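# Remove the lettered cube from the intact shelf strip

## Task

Pull the lettered cube that rests on the one undamaged strip out of the shelf, without shifting or sliding any of the other strips beyond a slight amount until that cube has left the shelf (doing so fails), and then keep the cube motionless in the air, well above the table surface and in front of the shelf.

## Robot and tools

Robot: a single arm with five joints and a two-finger parallel gripper. From base to hand the joints are waist (-6.283 to 6.283 rad), shoulder (-2.059 to 2.094), elbow (-3.927 to 0.192), wrist pitch (-1.693 to 3.142) and wrist roll (-6.283 to 6.283). The waist swings the arm about its base axis, the next three bend it inside one vertical plane, and the roll spins the gripper. So the fingers can only aim within the plane that holds the base axis and the hand, never sideways out of it. A tilted gripper on a straight path with fixed orientation often stalls (held or off_target). The elbow never quite fully straightens.

Frame: all numbers use the scene frame. The origin sits on the tabletop under the arm base, +z is up, and +y is to the left when facing along +x. The base may be slightly tilted relative to the table, and the reported hand position gets less accurate at long reach.

Gripper geometry: the fingers extend along the gripper's own +z axis and close along its y axis. end_effector_position is the spot between the finger pads when closed, roughly 2 cm short of the fingertips; closing pushes the tips about 10 mm further along +z.

The row: every motion command uses 8 numbers, x, y, z, qw, qx, qy, qz, opening. x, y, z are an absolute position in metres and qw..qz an absolute orientation quaternion (w first), both in the scene frame, so together they form a pose. opening is a scale from -1 (closed) to +1 (fully open, 0.084 m).

execute_actions(actions): actions is a list of actions; each action is a table of 1 to 15 rows, one row per control step of 1/30 s. If fewer than 15 rows are given, the last row is repeated until the action's 15 steps are used (0.5 s per action). An empty list just returns state and images. An action is rejected if its target lies more than 0.6 m from the hand's position at that action's start along any gripper axis; if the call is malformed or its first action fails that test against the latest reported state, nothing moves. At each step the command is clamped to within 70 mm and 16 degrees of the measured pose, and after an action the arm only continues up to the last clamped pose, so distant targets need further commands.

move(target, speed, blocking): target is one row as above. speed is in m/s, 0.002 to 0.5, default 0.25; rotation is capped at twice that value in rad/s. The hand follows a straight line to the target lasting 0.5 to 10 s (longer paths are cut at 10 s, short of the goal), turning the shorter way. It does not slow near obstacles, it lags, may stray and may exceed speed near full reach. Faster contact and targets set deeper past a contact mean harder hits. The opening is applied at the start. The move finishes when the path is over and hand and fingers are still, or 5 s after the path ends. Its extra "move:" line reports the ending (done, off_target, moving, held, fault), active limits (limits=paced: the sent pose was clamped; limits=held: some steps were blocked, after which the arm may lurch faster than speed) and distance to target. blocking=false returns after 0.5 s while the arm keeps going; poll with wait(0); until a result shows it ended, new moves and execute_actions are refused unless you call wait or stop.

wait(seconds): 0 to 10; the arm keeps its last command and a running move continues, returning early if it ends. stop(): brakes a running move; fast motion needs more braking distance; the fingers keep moving. zoom_image(camera, region): camera is cam_high, cam_low or cam_wrist; region is [x0, y0, x1, y1] in image pixels from the top-left, at most 504 by 504. show_instructions(): shows the scene's reference images. finished_scene(scene): ends scene number scene after the robot holds your last command; irreversible; it reports success and gives the next task.

Result lines: the state line gives hand pose and linear/angular velocities; "Hand target" is the pose the controller currently steers toward; "pose unreachable" means the clearance check (which treats any mounting block or post as arm) altered or blocked the command; grip_measured is the finger opening on the command scale. A TORQUE FAULT happens when contact torque hits a joint's limit (waist 45, shoulder 45, elbow 27, wrist pitch 18, wrist roll 18 N m, including held weight): the arm backs off that joint, freezes for 10 s and drops the rest of the call. MOTOR HOT appears at 65 °C; at 80 °C an OVER-TEMPERATURE FAULT brakes the arm until cooled. Holding loads heats motors, even while you are composing a reply, during which the robot keeps its last command.

Gripping: to hold the cube, keep commanding an opening well under grip_measured; the larger the gap, the firmer the squeeze (about 24 N per pad for objects up to about 6 cm wide). Closing quickly can squeeze harder, sometimes forcing the fingers open. Re-sending the measured value still holds gently.

Cameras, all 672x504, returned in the order cam_high (above, near [0.658, 0.749, 1.385]), cam_low (low side view, near [0.335, -0.972, 0.081]) and cam_wrist (on the hand). Calibration may be off by up to about 2.3 degrees and 9 mm; results list cameras whose numbers changed.

Avoid: disturbing the other strips before the cube is clear, knocking anything off the table, dropping or letting the cube slip, fast impacts and hard presses. A loose object may occasionally get nudged by itself.

Each tool is called as name(argument=value, ...), one argument or row to a line, values as JSON.

Reference images:

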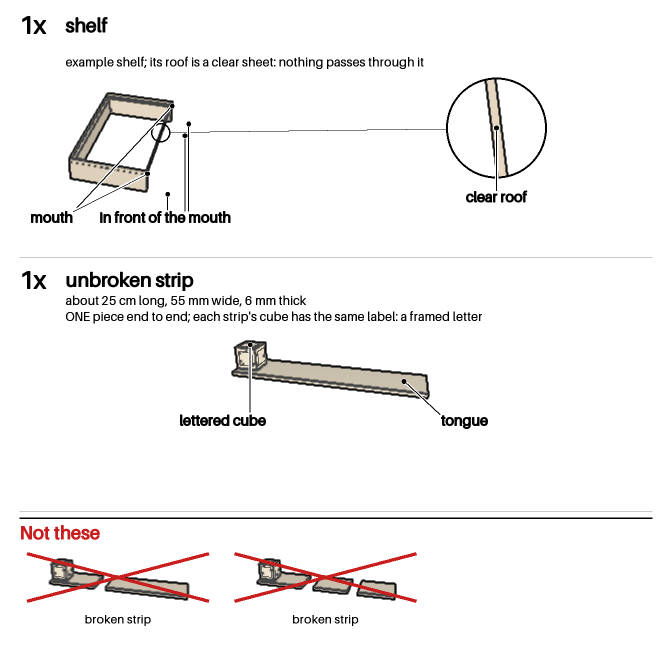

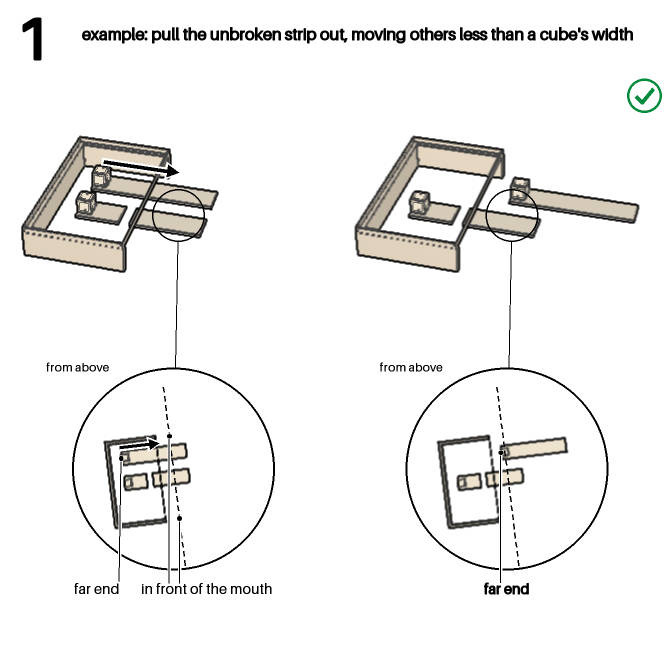

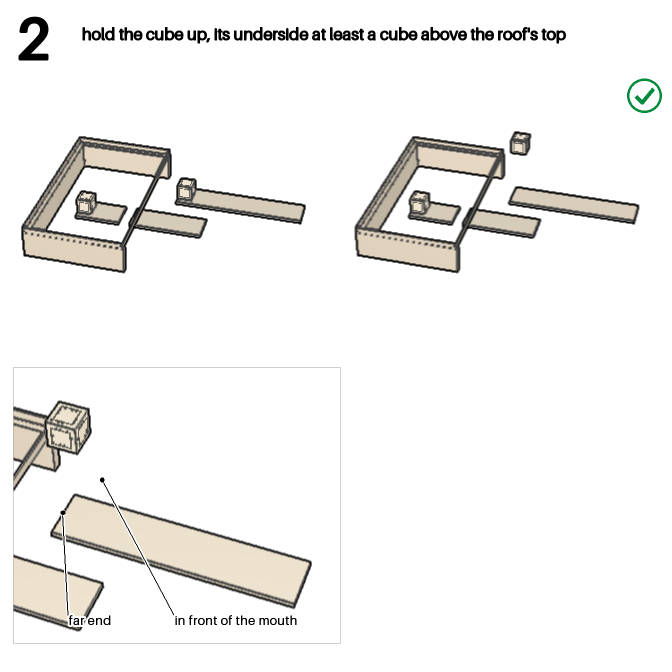

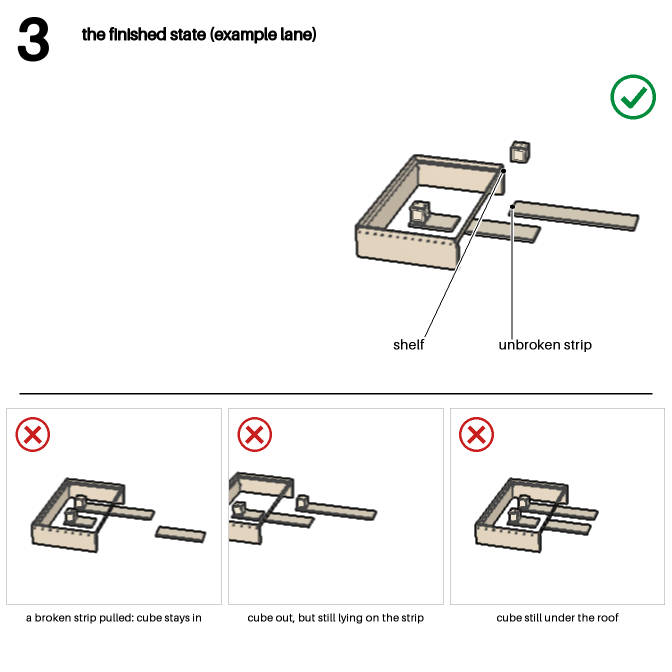

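## Session

execute_actions(
  actions=[],
)

zoom_image(
  camera="cam_high",
  region=[150,100,550,400],
)

Scene clock: 0.00 s.
end_effector_position=(+0.7595, -0.1242, +0.2930) grip_measured=+1.00 end_effector_quat_wxyz=(-0.403, +0.494, -0.449, +0.626) end_effector_velocity=(+0.000, -0.000, +0.000) end_effector_angular_velocity=(+0.001, +0.001, -0.000)
Joint positions: [-0.195  0.89  -1.563 -1.004  1.322  0.084]
Joint velocities: [-0.    -0.001  0.     0.002  0.001 -0.   ]
Hand target: +0.759, -0.124, +0.293; -0.403, +0.494, -0.449, +0.626

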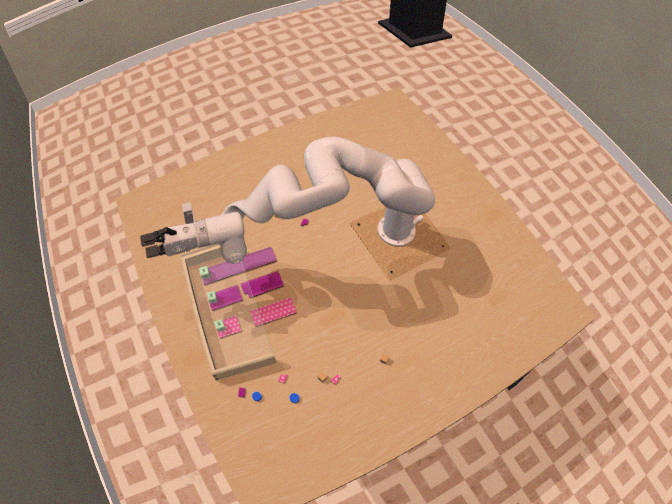

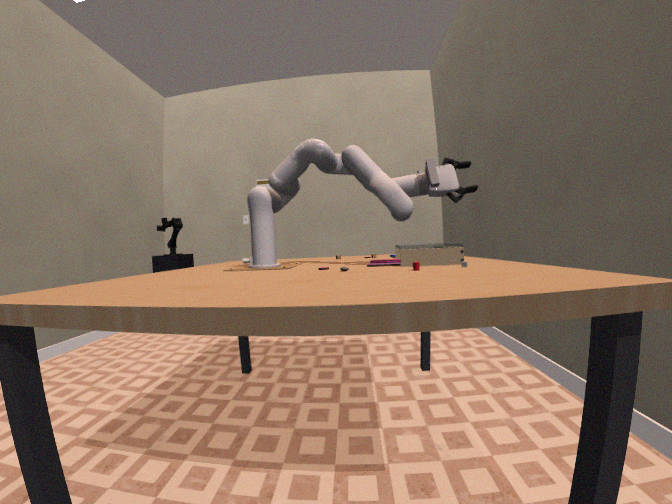

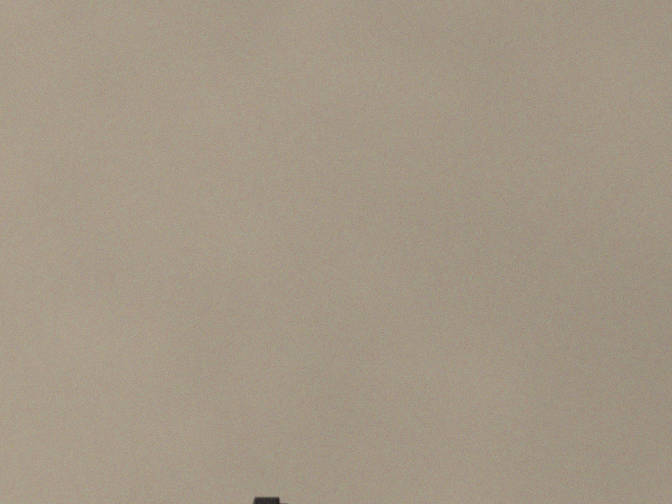

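Region (150, 100, 550, 400) of cam_high's 672x504 image, scaled by 1.260, with more detail than that image has; it fills the top 378 rows of this view, and the rest is white.

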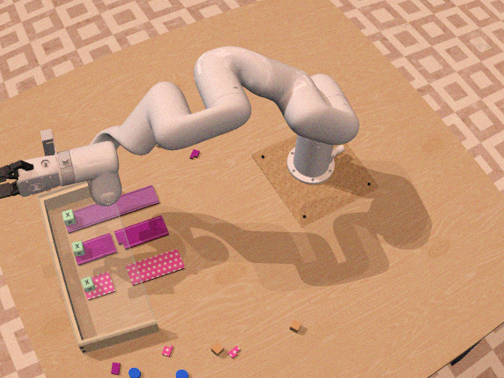

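move(
  target=[0.45,-0.05,0.2,0,0.996,-0.087,0,1],
  speed=0.4,
)

zoom_image(
  camera="cam_high",
  region=[160,180,360,380],
)

Scene clock: 24.53 s.
end_effector_position=(+0.4500, -0.0507, +0.1992) grip_measured=+1.00 end_effector_quat_wxyz=(+0.006, +0.996, -0.088, +0.000) end_effector_velocity=(-0.001, +0.000, -0.001) end_effector_angular_velocity=(+0.001, +0.009, +0.004)
Joint positions: [-0.146 -0.034 -1.005  1.042  0.059  0.084]
Joint velocities: [ 0.     0.004 -0.004  0.01  -0.004 -0.   ]
Hand target: +0.450, -0.051, +0.199; +0.006, +0.996, -0.088, -0.000
Off the commanded pose: 0.001 m, 1 deg.
move: done; limits=paced
camera_calibration (this result's frames):
cam_wrist: T_world_to_cam=[[-0.187484, -0.981823, 0.0295413, 0.0591525], [-0.982259, 0.187271, -0.0098587, 0.51935], [0.00414729, -0.0308655, -0.999515, 0.329404], [0, 0, 0, 1]] pos_world=[0.51986, -0.0290145, 0.332616]

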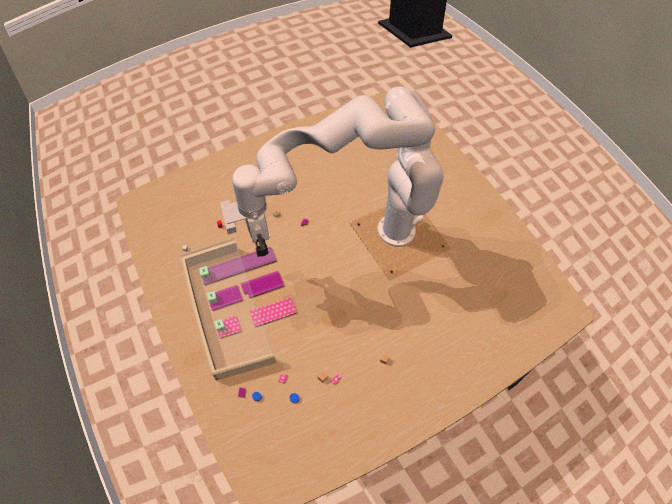

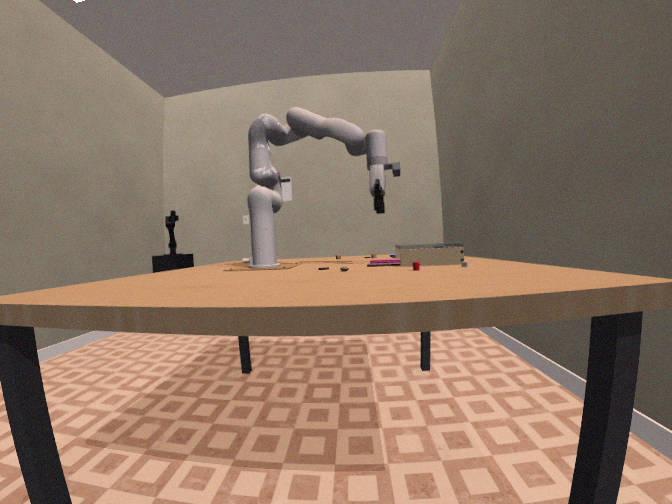

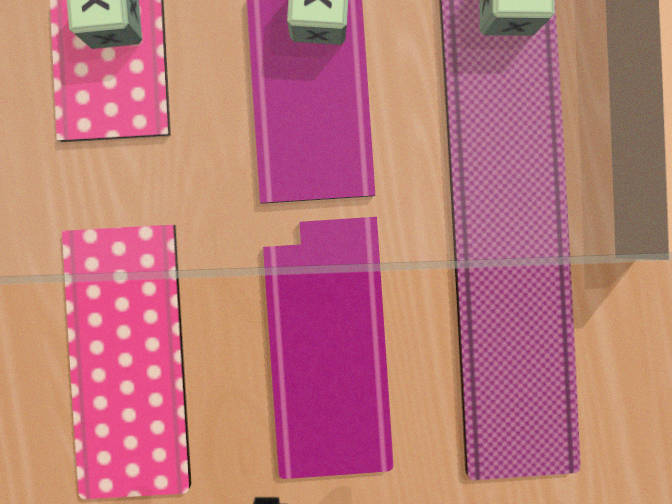

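Region (160, 180, 360, 380) of cam_high's 672x504 image, scaled by 2.520, with more detail than that image has.

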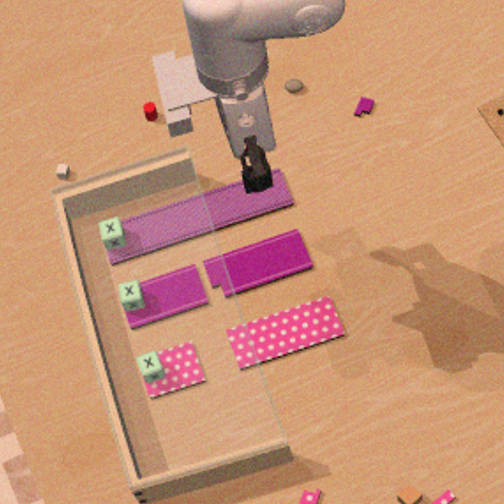

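move(
  target=[0.42,-0.108,0.07,0,0.9975,-0.07,0,1],
)

Scene clock: 46.33 s.
end_effector_position=(+0.4208, -0.1081, +0.0705) grip_measured=+1.00 end_effector_quat_wxyz=(+0.006, +0.998, -0.070, -0.001) end_effector_velocity=(-0.002, -0.000, -0.003) end_effector_angular_velocity=(+0.002, +0.007, -0.001)
Joint positions: [-0.282  0.131 -0.784  0.657 -0.113  0.084]
Joint velocities: [-0.002  0.005  0.003 -0.001 -0.001  0.   ]
Hand target: +0.420, -0.108, +0.070; +0.006, +0.998, -0.070, -0.001
Off the commanded pose: 0.001 m, 1 deg.
move: done
camera_calibration (this result's frames):
cam_wrist: T_world_to_cam=[[-0.150957, -0.988113, 0.0290546, -0.0148481], [-0.988534, 0.150783, -0.00809598, 0.498727], [0.0036188, -0.0299436, -0.999545, 0.199432], [0, 0, 0, 1]] pos_world=[0.490045, -0.0838996, 0.20381]

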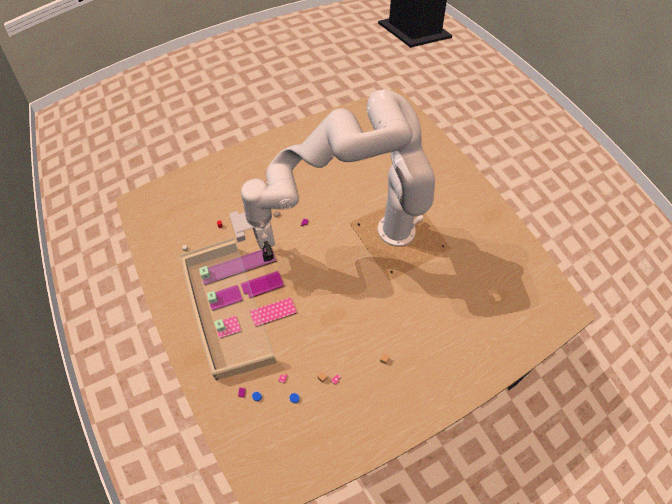

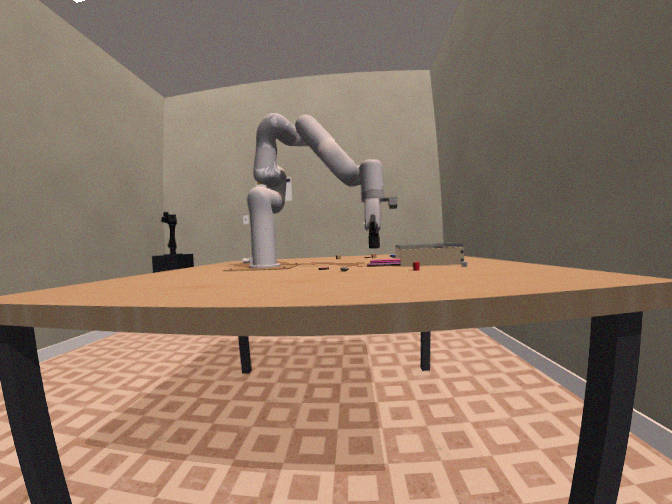

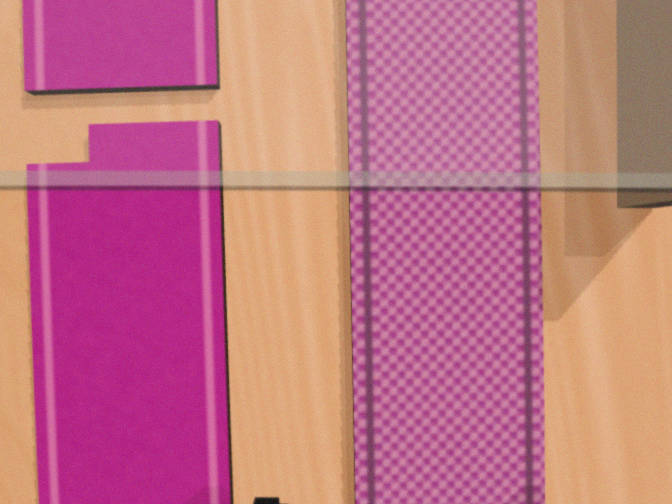

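move(
  target=[0.425,-0.114,0.021,0,0.998,-0.062,0,0.7],
  speed=0.06,
)

execute_actions(
  actions=[
    [[0.425,-0.114,0.021,0,0.998,-0.062,0,0.35]],
    [[0.425,-0.114,0.021,0,0.998,-0.062,0,0.0]],
  ],
)

zoom_image(
  camera="cam_low",
  region=[330,200,480,290],
)

Scene clock: 56.93 s.
end_effector_position=(+0.4253, -0.1140, +0.0213) grip_measured=+0.70 end_effector_quat_wxyz=(+0.006, +0.998, -0.062, -0.001) end_effector_velocity=(+0.000, -0.000, -0.001) end_effector_angular_velocity=(-0.000, -0.000, +0.001)
Joint positions: [-0.291  0.273 -0.793  0.525 -0.138  0.073]
Joint velocities: [-0.     0.003 -0.001 -0.003 -0.001  0.   ]
Hand target: +0.425, -0.114, +0.021; +0.006, +0.998, -0.062, -0.001
Off the commanded pose: 0.000 m, 1 deg.
move: done
camera_calibration (this result's frames):
cam_wrist: T_world_to_cam=[[-0.1353, -0.990382, 0.0289215, -0.0255716], [-0.990799, 0.135147, -0.00720585, 0.502852], [0.00322789, -0.0296304, -0.999556, 0.150267], [0, 0, 0, 1]] pos_world=[0.494281, -0.0888321, 0.154563]

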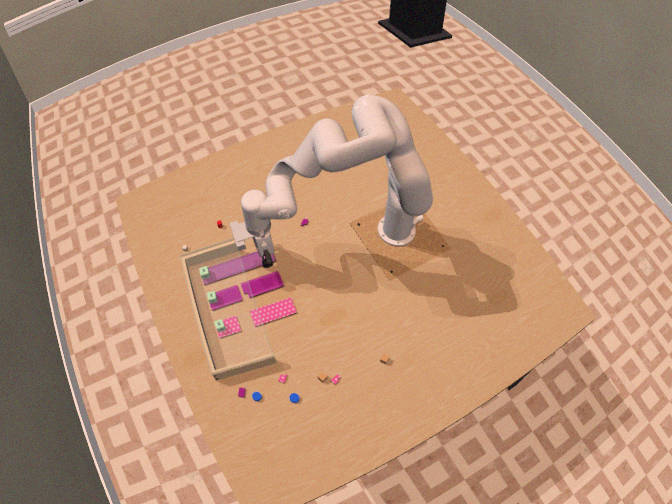

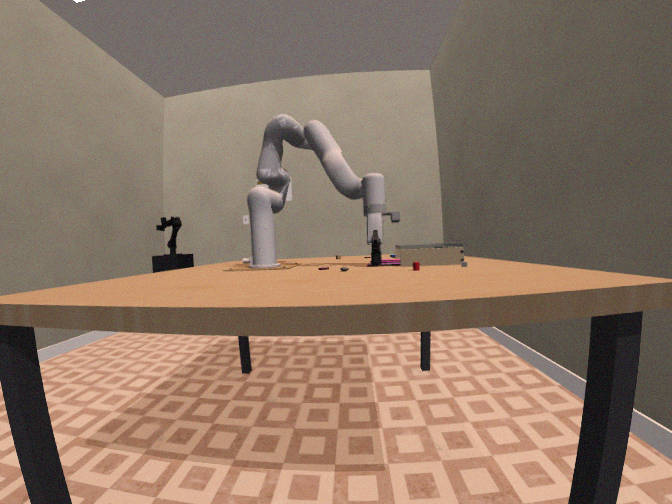

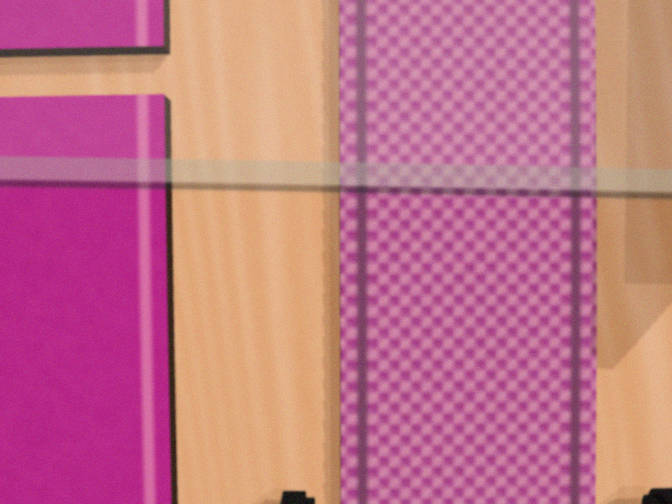

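Scene clock: 57.93 s.
end_effector_position=(+0.4252, -0.1140, +0.0211) grip_measured=+0.29 end_effector_quat_wxyz=(+0.006, +0.998, -0.062, -0.001) end_effector_velocity=(+0.000, -0.000, +0.000) end_effector_angular_velocity=(-0.000, -0.001, +0.000)
Joint positions: [-0.291  0.273 -0.793  0.525 -0.138  0.056]
Joint velocities: [-0.    -0.     0.    -0.001 -0.     0.   ]
Hand target: +0.425, -0.114, +0.021; +0.006, +0.998, -0.062, -0.001
Off the commanded pose: 0.000 m, 1 deg.
camera_calibration (this result's frames):
cam_wrist: T_world_to_cam=[[-0.135304, -0.990382, 0.0289126, -0.0255785], [-0.990799, 0.135153, -0.00713801, 0.502718], [0.00316175, -0.0296123, -0.999556, 0.150103], [0, 0, 0, 1]] pos_world=[0.494158, -0.0888313, 0.154364]

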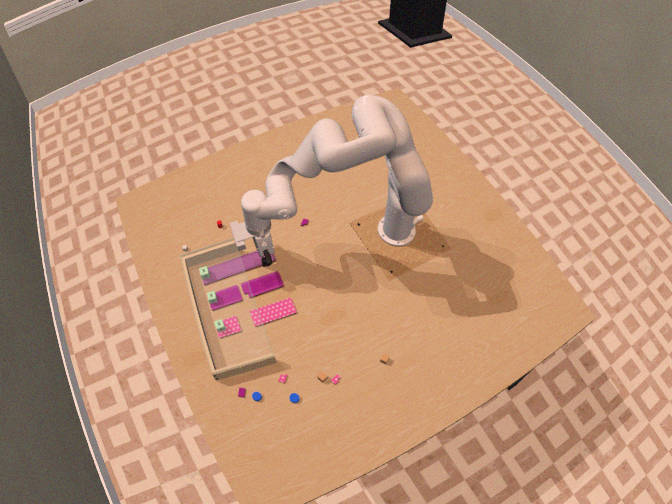

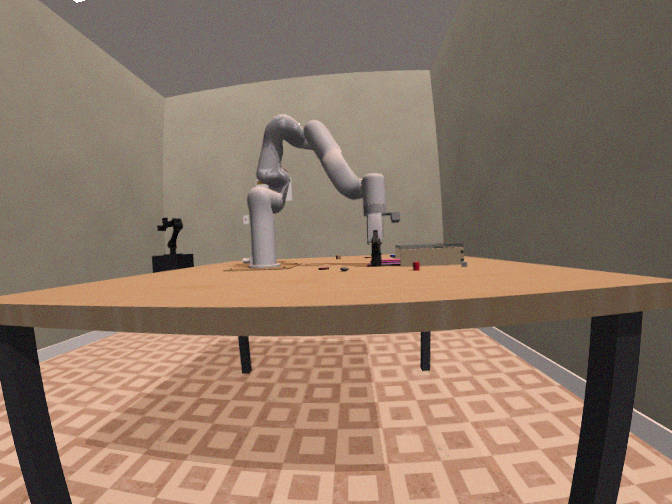

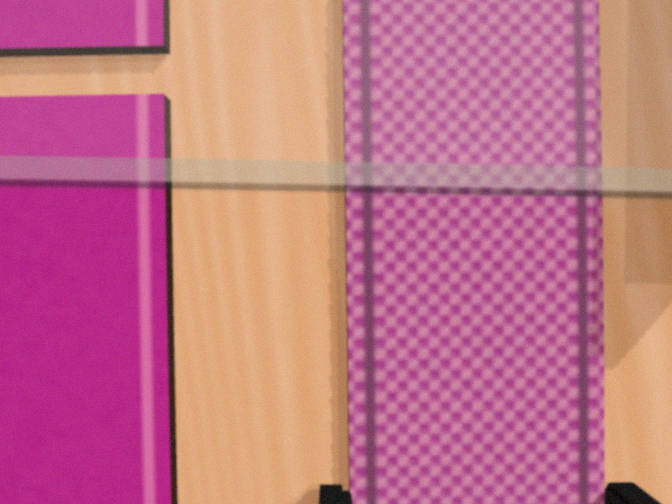

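Region (330, 200, 480, 290) of cam_low's 672x504 image, scaled by 3.360, with more detail than that image has; it fills the top 302 rows of this view, and the rest is white.

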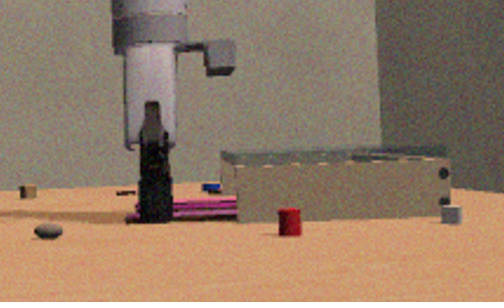

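move(
  target=[0.245,-0.089,0.022,0,0.998,-0.062,0,-0.2],
  speed=0.07,
)

Scene clock: 65.80 s.
end_effector_position=(+0.2451, -0.0894, +0.0214) grip_measured=+0.29 end_effector_quat_wxyz=(+0.005, +0.998, -0.062, -0.002) end_effector_velocity=(-0.001, +0.000, +0.000) end_effector_angular_velocity=(-0.000, -0.001, +0.000)
Joint positions: [-0.379 -0.239 -0.152  0.397 -0.227  0.056]
Joint velocities: [-0.002 -0.007  0.006  0.    -0.002  0.   ]
Hand target: +0.245, -0.089, +0.021; +0.006, +0.998, -0.062, -0.002
Off the commanded pose: 0.001 m, 1 deg.
move: done
camera_calibration (this result's frames):
cam_wrist: T_world_to_cam=[[-0.135245, -0.990412, 0.0281548, -0.025573], [-0.99081, 0.135136, -0.00576153, 0.32097], [0.00190156, -0.0286753, -0.999587, 0.152103], [0, 0, 0, 1]] pos_world=[0.314272, -0.0643408, 0.15461]

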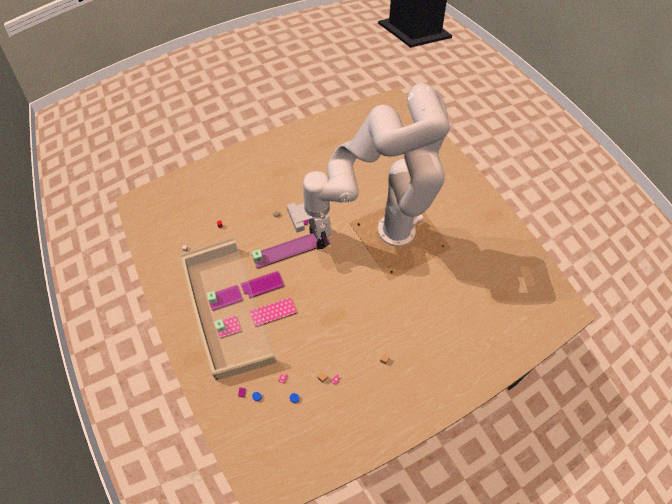

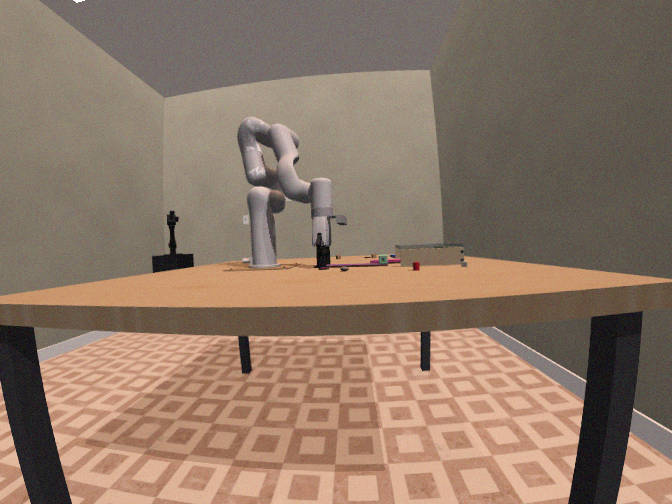

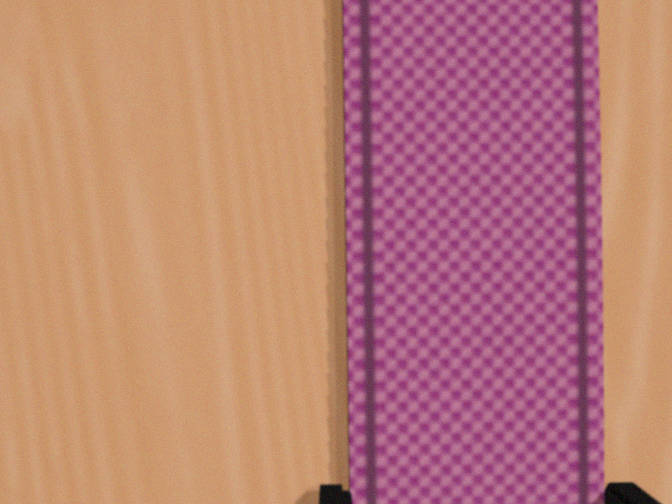

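execute_actions(
  actions=[
    [[0.245,-0.089,0.022,0,0.998,-0.062,0,0.7]],
    [[0.245,-0.089,0.07,0,0.998,-0.062,0,0.7]],
  ],
)

move(
  target=[0.41,-0.11,0.12,0,0.998,-0.062,0,0.7],
)

Scene clock: 72.20 s.
end_effector_position=(+0.2452, -0.0891, +0.0687) grip_measured=+0.70 end_effector_quat_wxyz=(+0.006, +0.998, -0.062, -0.002) end_effector_velocity=(-0.008, +0.003, +0.011) end_effector_angular_velocity=(+0.005, +0.014, -0.001)
Joint positions: [-0.38  -0.462 -0.174  0.643 -0.227  0.073]
Joint velocities: [-0.001 -0.072  0.004  0.082 -0.    -0.   ]
Hand target: +0.245, -0.089, +0.070; +0.006, +0.998, -0.062, -0.002
Off the commanded pose: 0.001 m, 1 deg.
camera_calibration (this result's frames):
cam_wrist: T_world_to_cam=[[-0.135289, -0.990405, 0.0281785, -0.0265442], [-0.990804, 0.135176, -0.00589117, 0.321346], [0.0020256, -0.0287164, -0.999586, 0.199314], [0, 0, 0, 1]] pos_world=[0.314397, -0.0640041, 0.201873]

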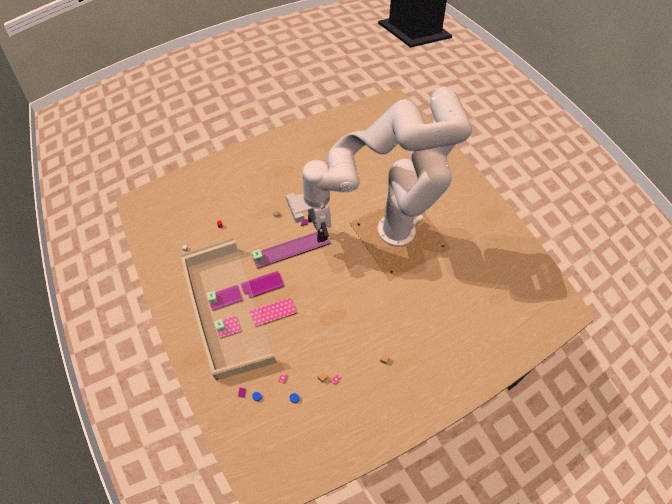

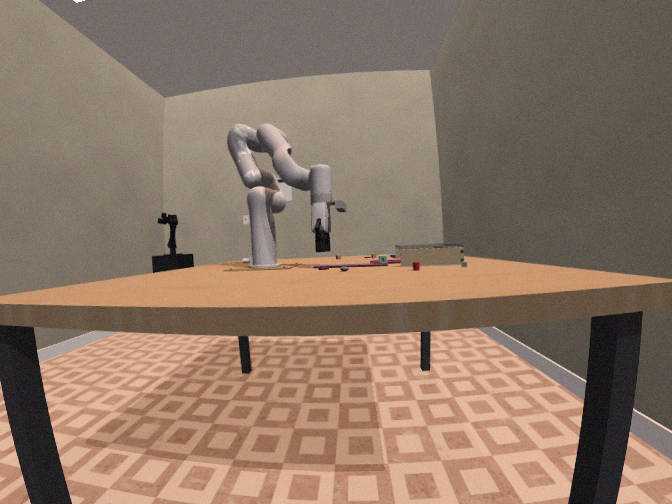

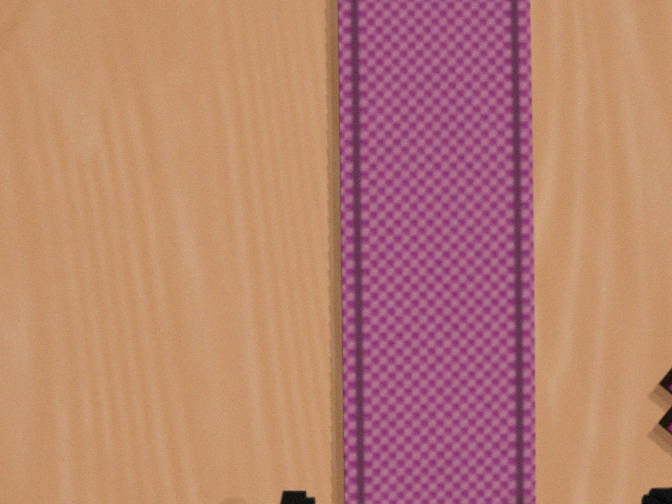

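Scene clock: 73.43 s.
end_effector_position=(+0.4096, -0.1095, +0.1204) grip_measured=+0.70 end_effector_quat_wxyz=(+0.006, +0.998, -0.062, -0.001) end_effector_velocity=(+0.003, -0.001, +0.001) end_effector_angular_velocity=(+0.000, +0.000, -0.001)
Joint positions: [-0.293 -0.007 -0.787  0.8   -0.141  0.073]
Joint velocities: [ 0.     0.007 -0.012  0.005  0.002 -0.   ]
Hand target: +0.410, -0.110, +0.120; +0.006, +0.998, -0.062, -0.001
Off the commanded pose: 0.001 m, 1 deg.
move: done
camera_calibration (this result's frames):
cam_wrist: T_world_to_cam=[[-0.135355, -0.990378, 0.0288314, -0.0260741], [-0.990794, 0.135219, -0.00659486, 0.48731], [0.00263284, -0.0294586, -0.999563, 0.24973], [0, 0, 0, 1]] pos_world=[0.478637, -0.0843603, 0.253586]

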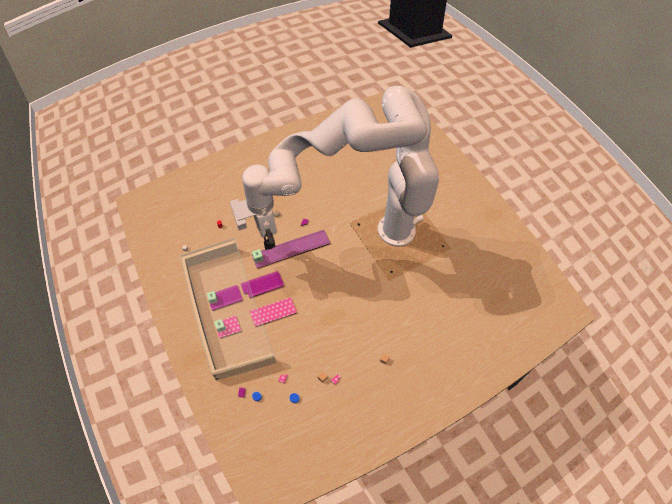

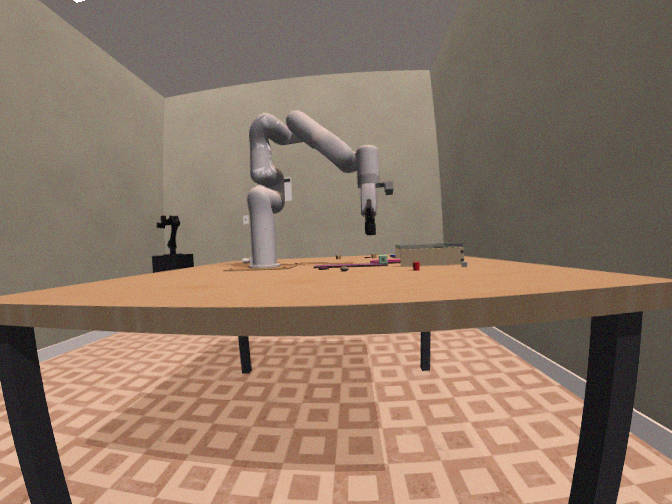

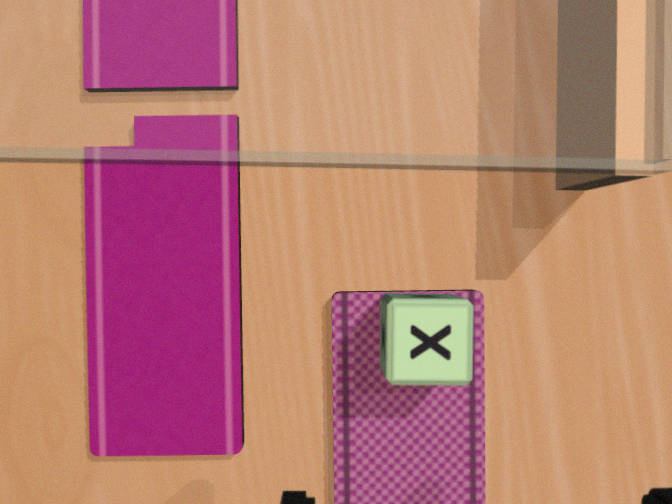

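move(
  target=[0.445,-0.116,0.07,0,0.998,-0.062,0,0.25],
  speed=0.15,
)

move(
  target=[0.445,-0.116,0.032,0,0.998,-0.062,0,0.25],
  speed=0.06,
)

execute_actions(
  actions=[
    [[0.445,-0.116,0.032,0,0.998,-0.062,0,-0.2]],
    [[0.445,-0.116,0.032,0,0.998,-0.062,0,-0.7]],
  ],
)

move(
  target=[0.43,-0.114,0.18,0,0.998,-0.062,0,-0.7],
  speed=0.15,
)

Scene clock: 85.63 s.
end_effector_position=(+0.4452, -0.1160, +0.0705) grip_measured=+0.24 end_effector_quat_wxyz=(+0.006, +0.998, -0.062, -0.001) end_effector_velocity=(-0.000, +0.000, -0.003) end_effector_angular_velocity=(+0.001, +0.004, -0.000)
Joint positions: [-0.285  0.204 -0.884  0.684 -0.133  0.054]
Joint velocities: [ 0.     0.009 -0.002 -0.002  0.     0.   ]
Hand target: +0.445, -0.116, +0.070; +0.006, +0.998, -0.062, -0.001
Off the commanded pose: 0.001 m, 1 deg.
move: done
camera_calibration (this result's frames):
cam_wrist: T_world_to_cam=[[-0.135306, -0.99038, 0.0289857, -0.0262178], [-0.990798, 0.135144, -0.0074897, 0.523244], [0.0035004, -0.0297324, -0.999552, 0.199176], [0, 0, 0, 1]] pos_world=[0.514184, -0.0907569, 0.203766]

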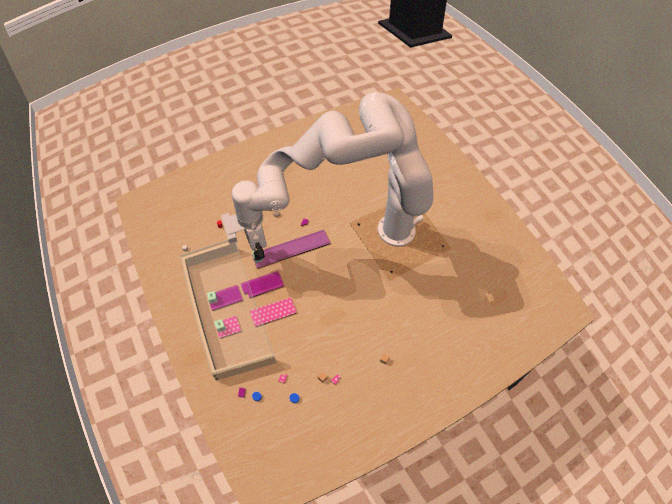

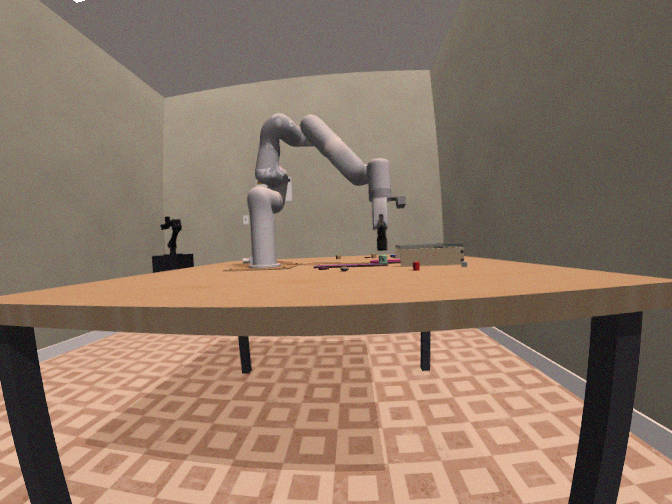

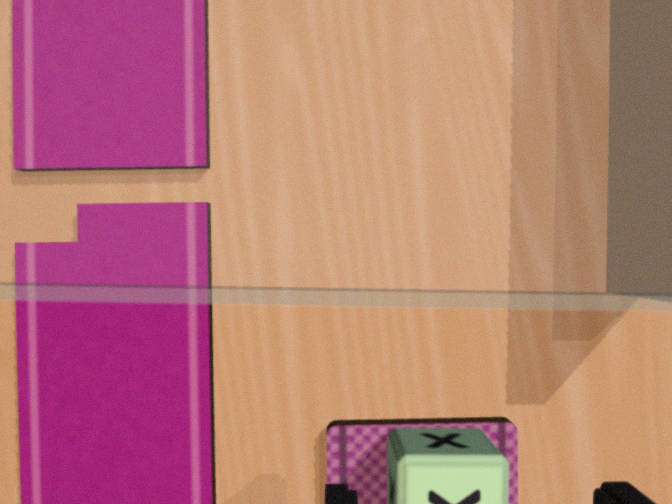

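Scene clock: 86.63 s.
end_effector_position=(+0.4453, -0.1161, +0.0323) grip_measured=+0.24 end_effector_quat_wxyz=(+0.006, +0.998, -0.062, -0.001) end_effector_velocity=(-0.001, +0.000, -0.002) end_effector_angular_velocity=(+0.001, +0.003, -0.000)
Joint positions: [-0.284  0.295 -0.871  0.582 -0.132  0.054]
Joint velocities: [ 0.     0.004  0.    -0.001  0.     0.   ]
Hand target: +0.445, -0.116, +0.032; +0.006, +0.998, -0.062, -0.001
Off the commanded pose: 0.000 m, 1 deg.
move: done
camera_calibration (this result's frames):
cam_wrist: T_world_to_cam=[[-0.135287, -0.990383, 0.0289688, -0.0251939], [-0.990801, 0.13513, -0.00731544, 0.523008], [0.00333053, -0.029692, -0.999554, 0.161081], [0, 0, 0, 1]] pos_world=[0.514252, -0.0908431, 0.165565]

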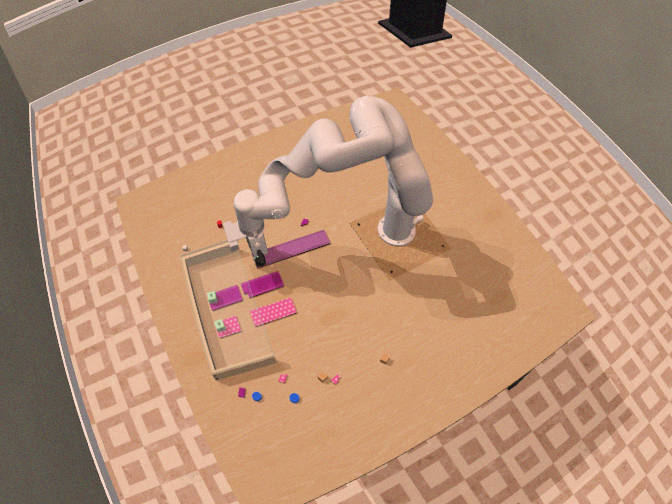

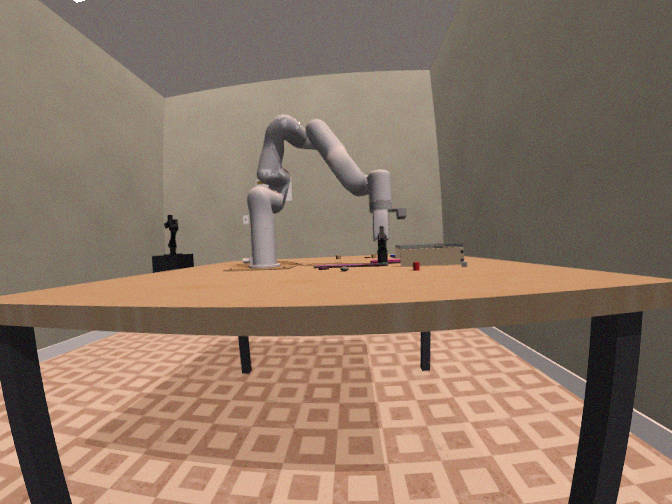

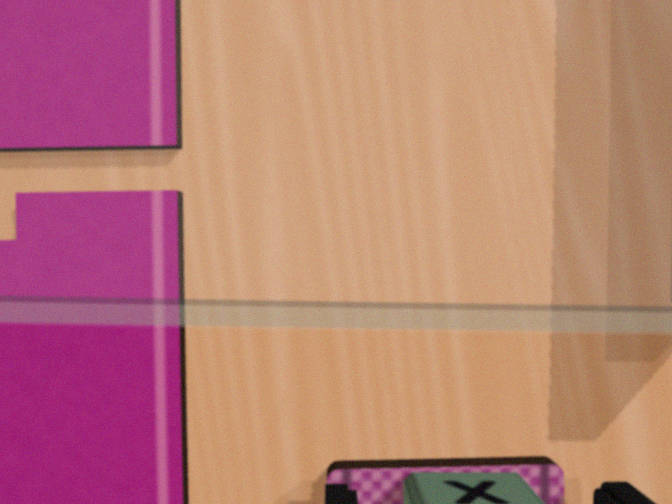

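Scene clock: 87.63 s.
end_effector_position=(+0.4450, -0.1160, +0.0320) grip_measured=-0.36 end_effector_quat_wxyz=(+0.006, +0.998, -0.062, -0.001) end_effector_velocity=(-0.000, -0.000, -0.000) end_effector_angular_velocity=(+0.000, +0.000, -0.000)
Joint positions: [-0.284  0.295 -0.871  0.581 -0.132  0.028]
Joint velocities: [-0.     0.001 -0.    -0.     0.    -0.   ]
Hand target: +0.445, -0.116, +0.032; +0.006, +0.998, -0.062, -0.001
Off the commanded pose: 0.000 m, 1 deg.
camera_calibration (this result's frames):
cam_wrist: T_world_to_cam=[[-0.135291, -0.990384, 0.0289137, -0.0251574], [-0.990802, 0.135148, -0.00685844, 0.522745], [0.00288485, -0.0295756, -0.999558, 0.160999], [0, 0, 0, 1]] pos_world=[0.514069, -0.090802, 0.165241]

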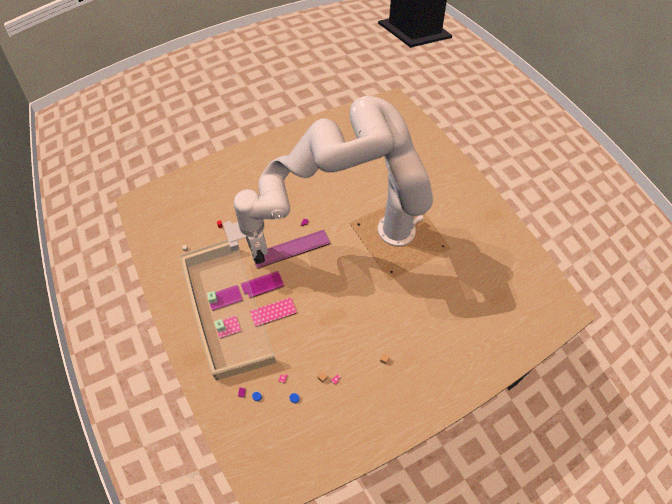

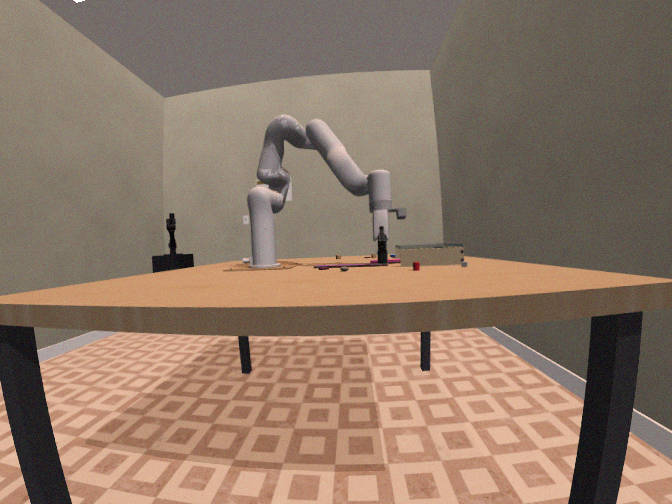

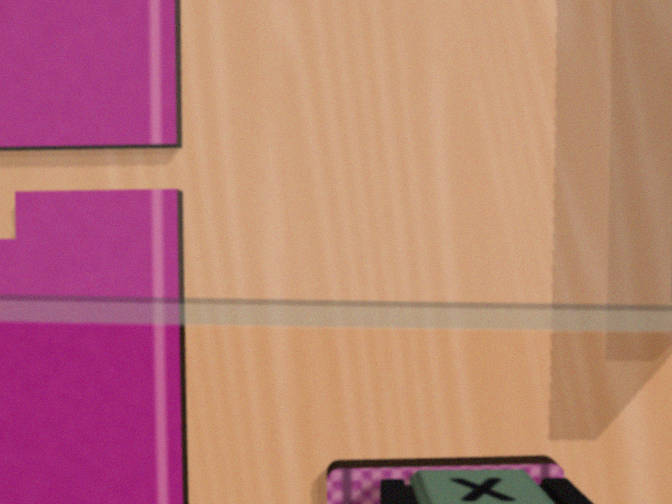

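Scene clock: 89.07 s.
end_effector_position=(+0.4294, -0.1139, +0.1792) grip_measured=-0.36 end_effector_quat_wxyz=(+0.006, +0.998, -0.062, -0.002) end_effector_velocity=(+0.001, -0.000, +0.003) end_effector_angular_velocity=(-0.001, -0.005, +0.000)
Joint positions: [-0.293 -0.035 -0.943  0.984 -0.14   0.028]
Joint velocities: [ 0.    -0.004 -0.005  0.003  0.    -0.   ]
Hand target: +0.430, -0.114, +0.180; +0.006, +0.998, -0.062, -0.001
Off the commanded pose: 0.001 m, 1 deg.
move: done
camera_calibration (this result's frames):
cam_wrist: T_world_to_cam=[[-0.135262, -0.990394, 0.0286958, -0.0293887], [-0.990809, 0.135159, -0.00551287, 0.507747], [0.00158142, -0.0291777, -0.999573, 0.308874], [0, 0, 0, 1]] pos_world=[0.498616, -0.0887207, 0.312385]

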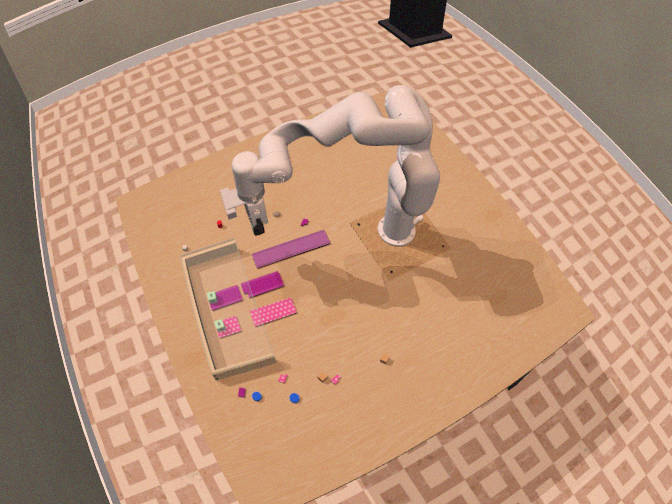

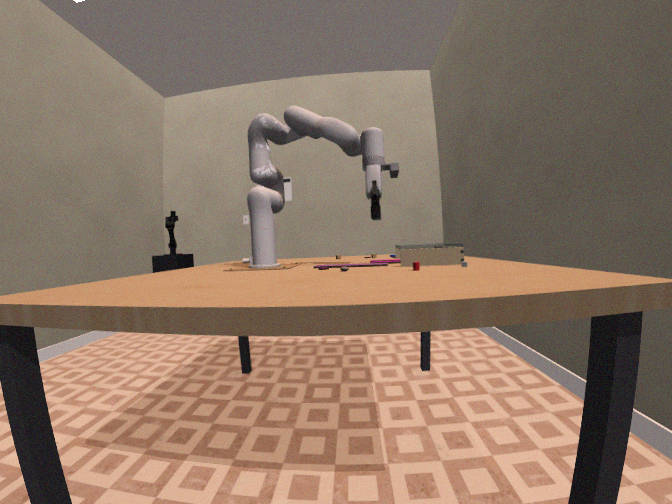

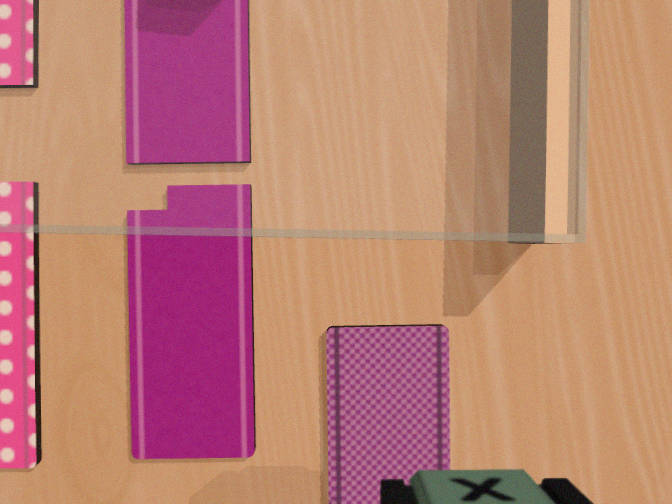

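finished_scene(
  scene=1,
)

The scene is finished: the task was done.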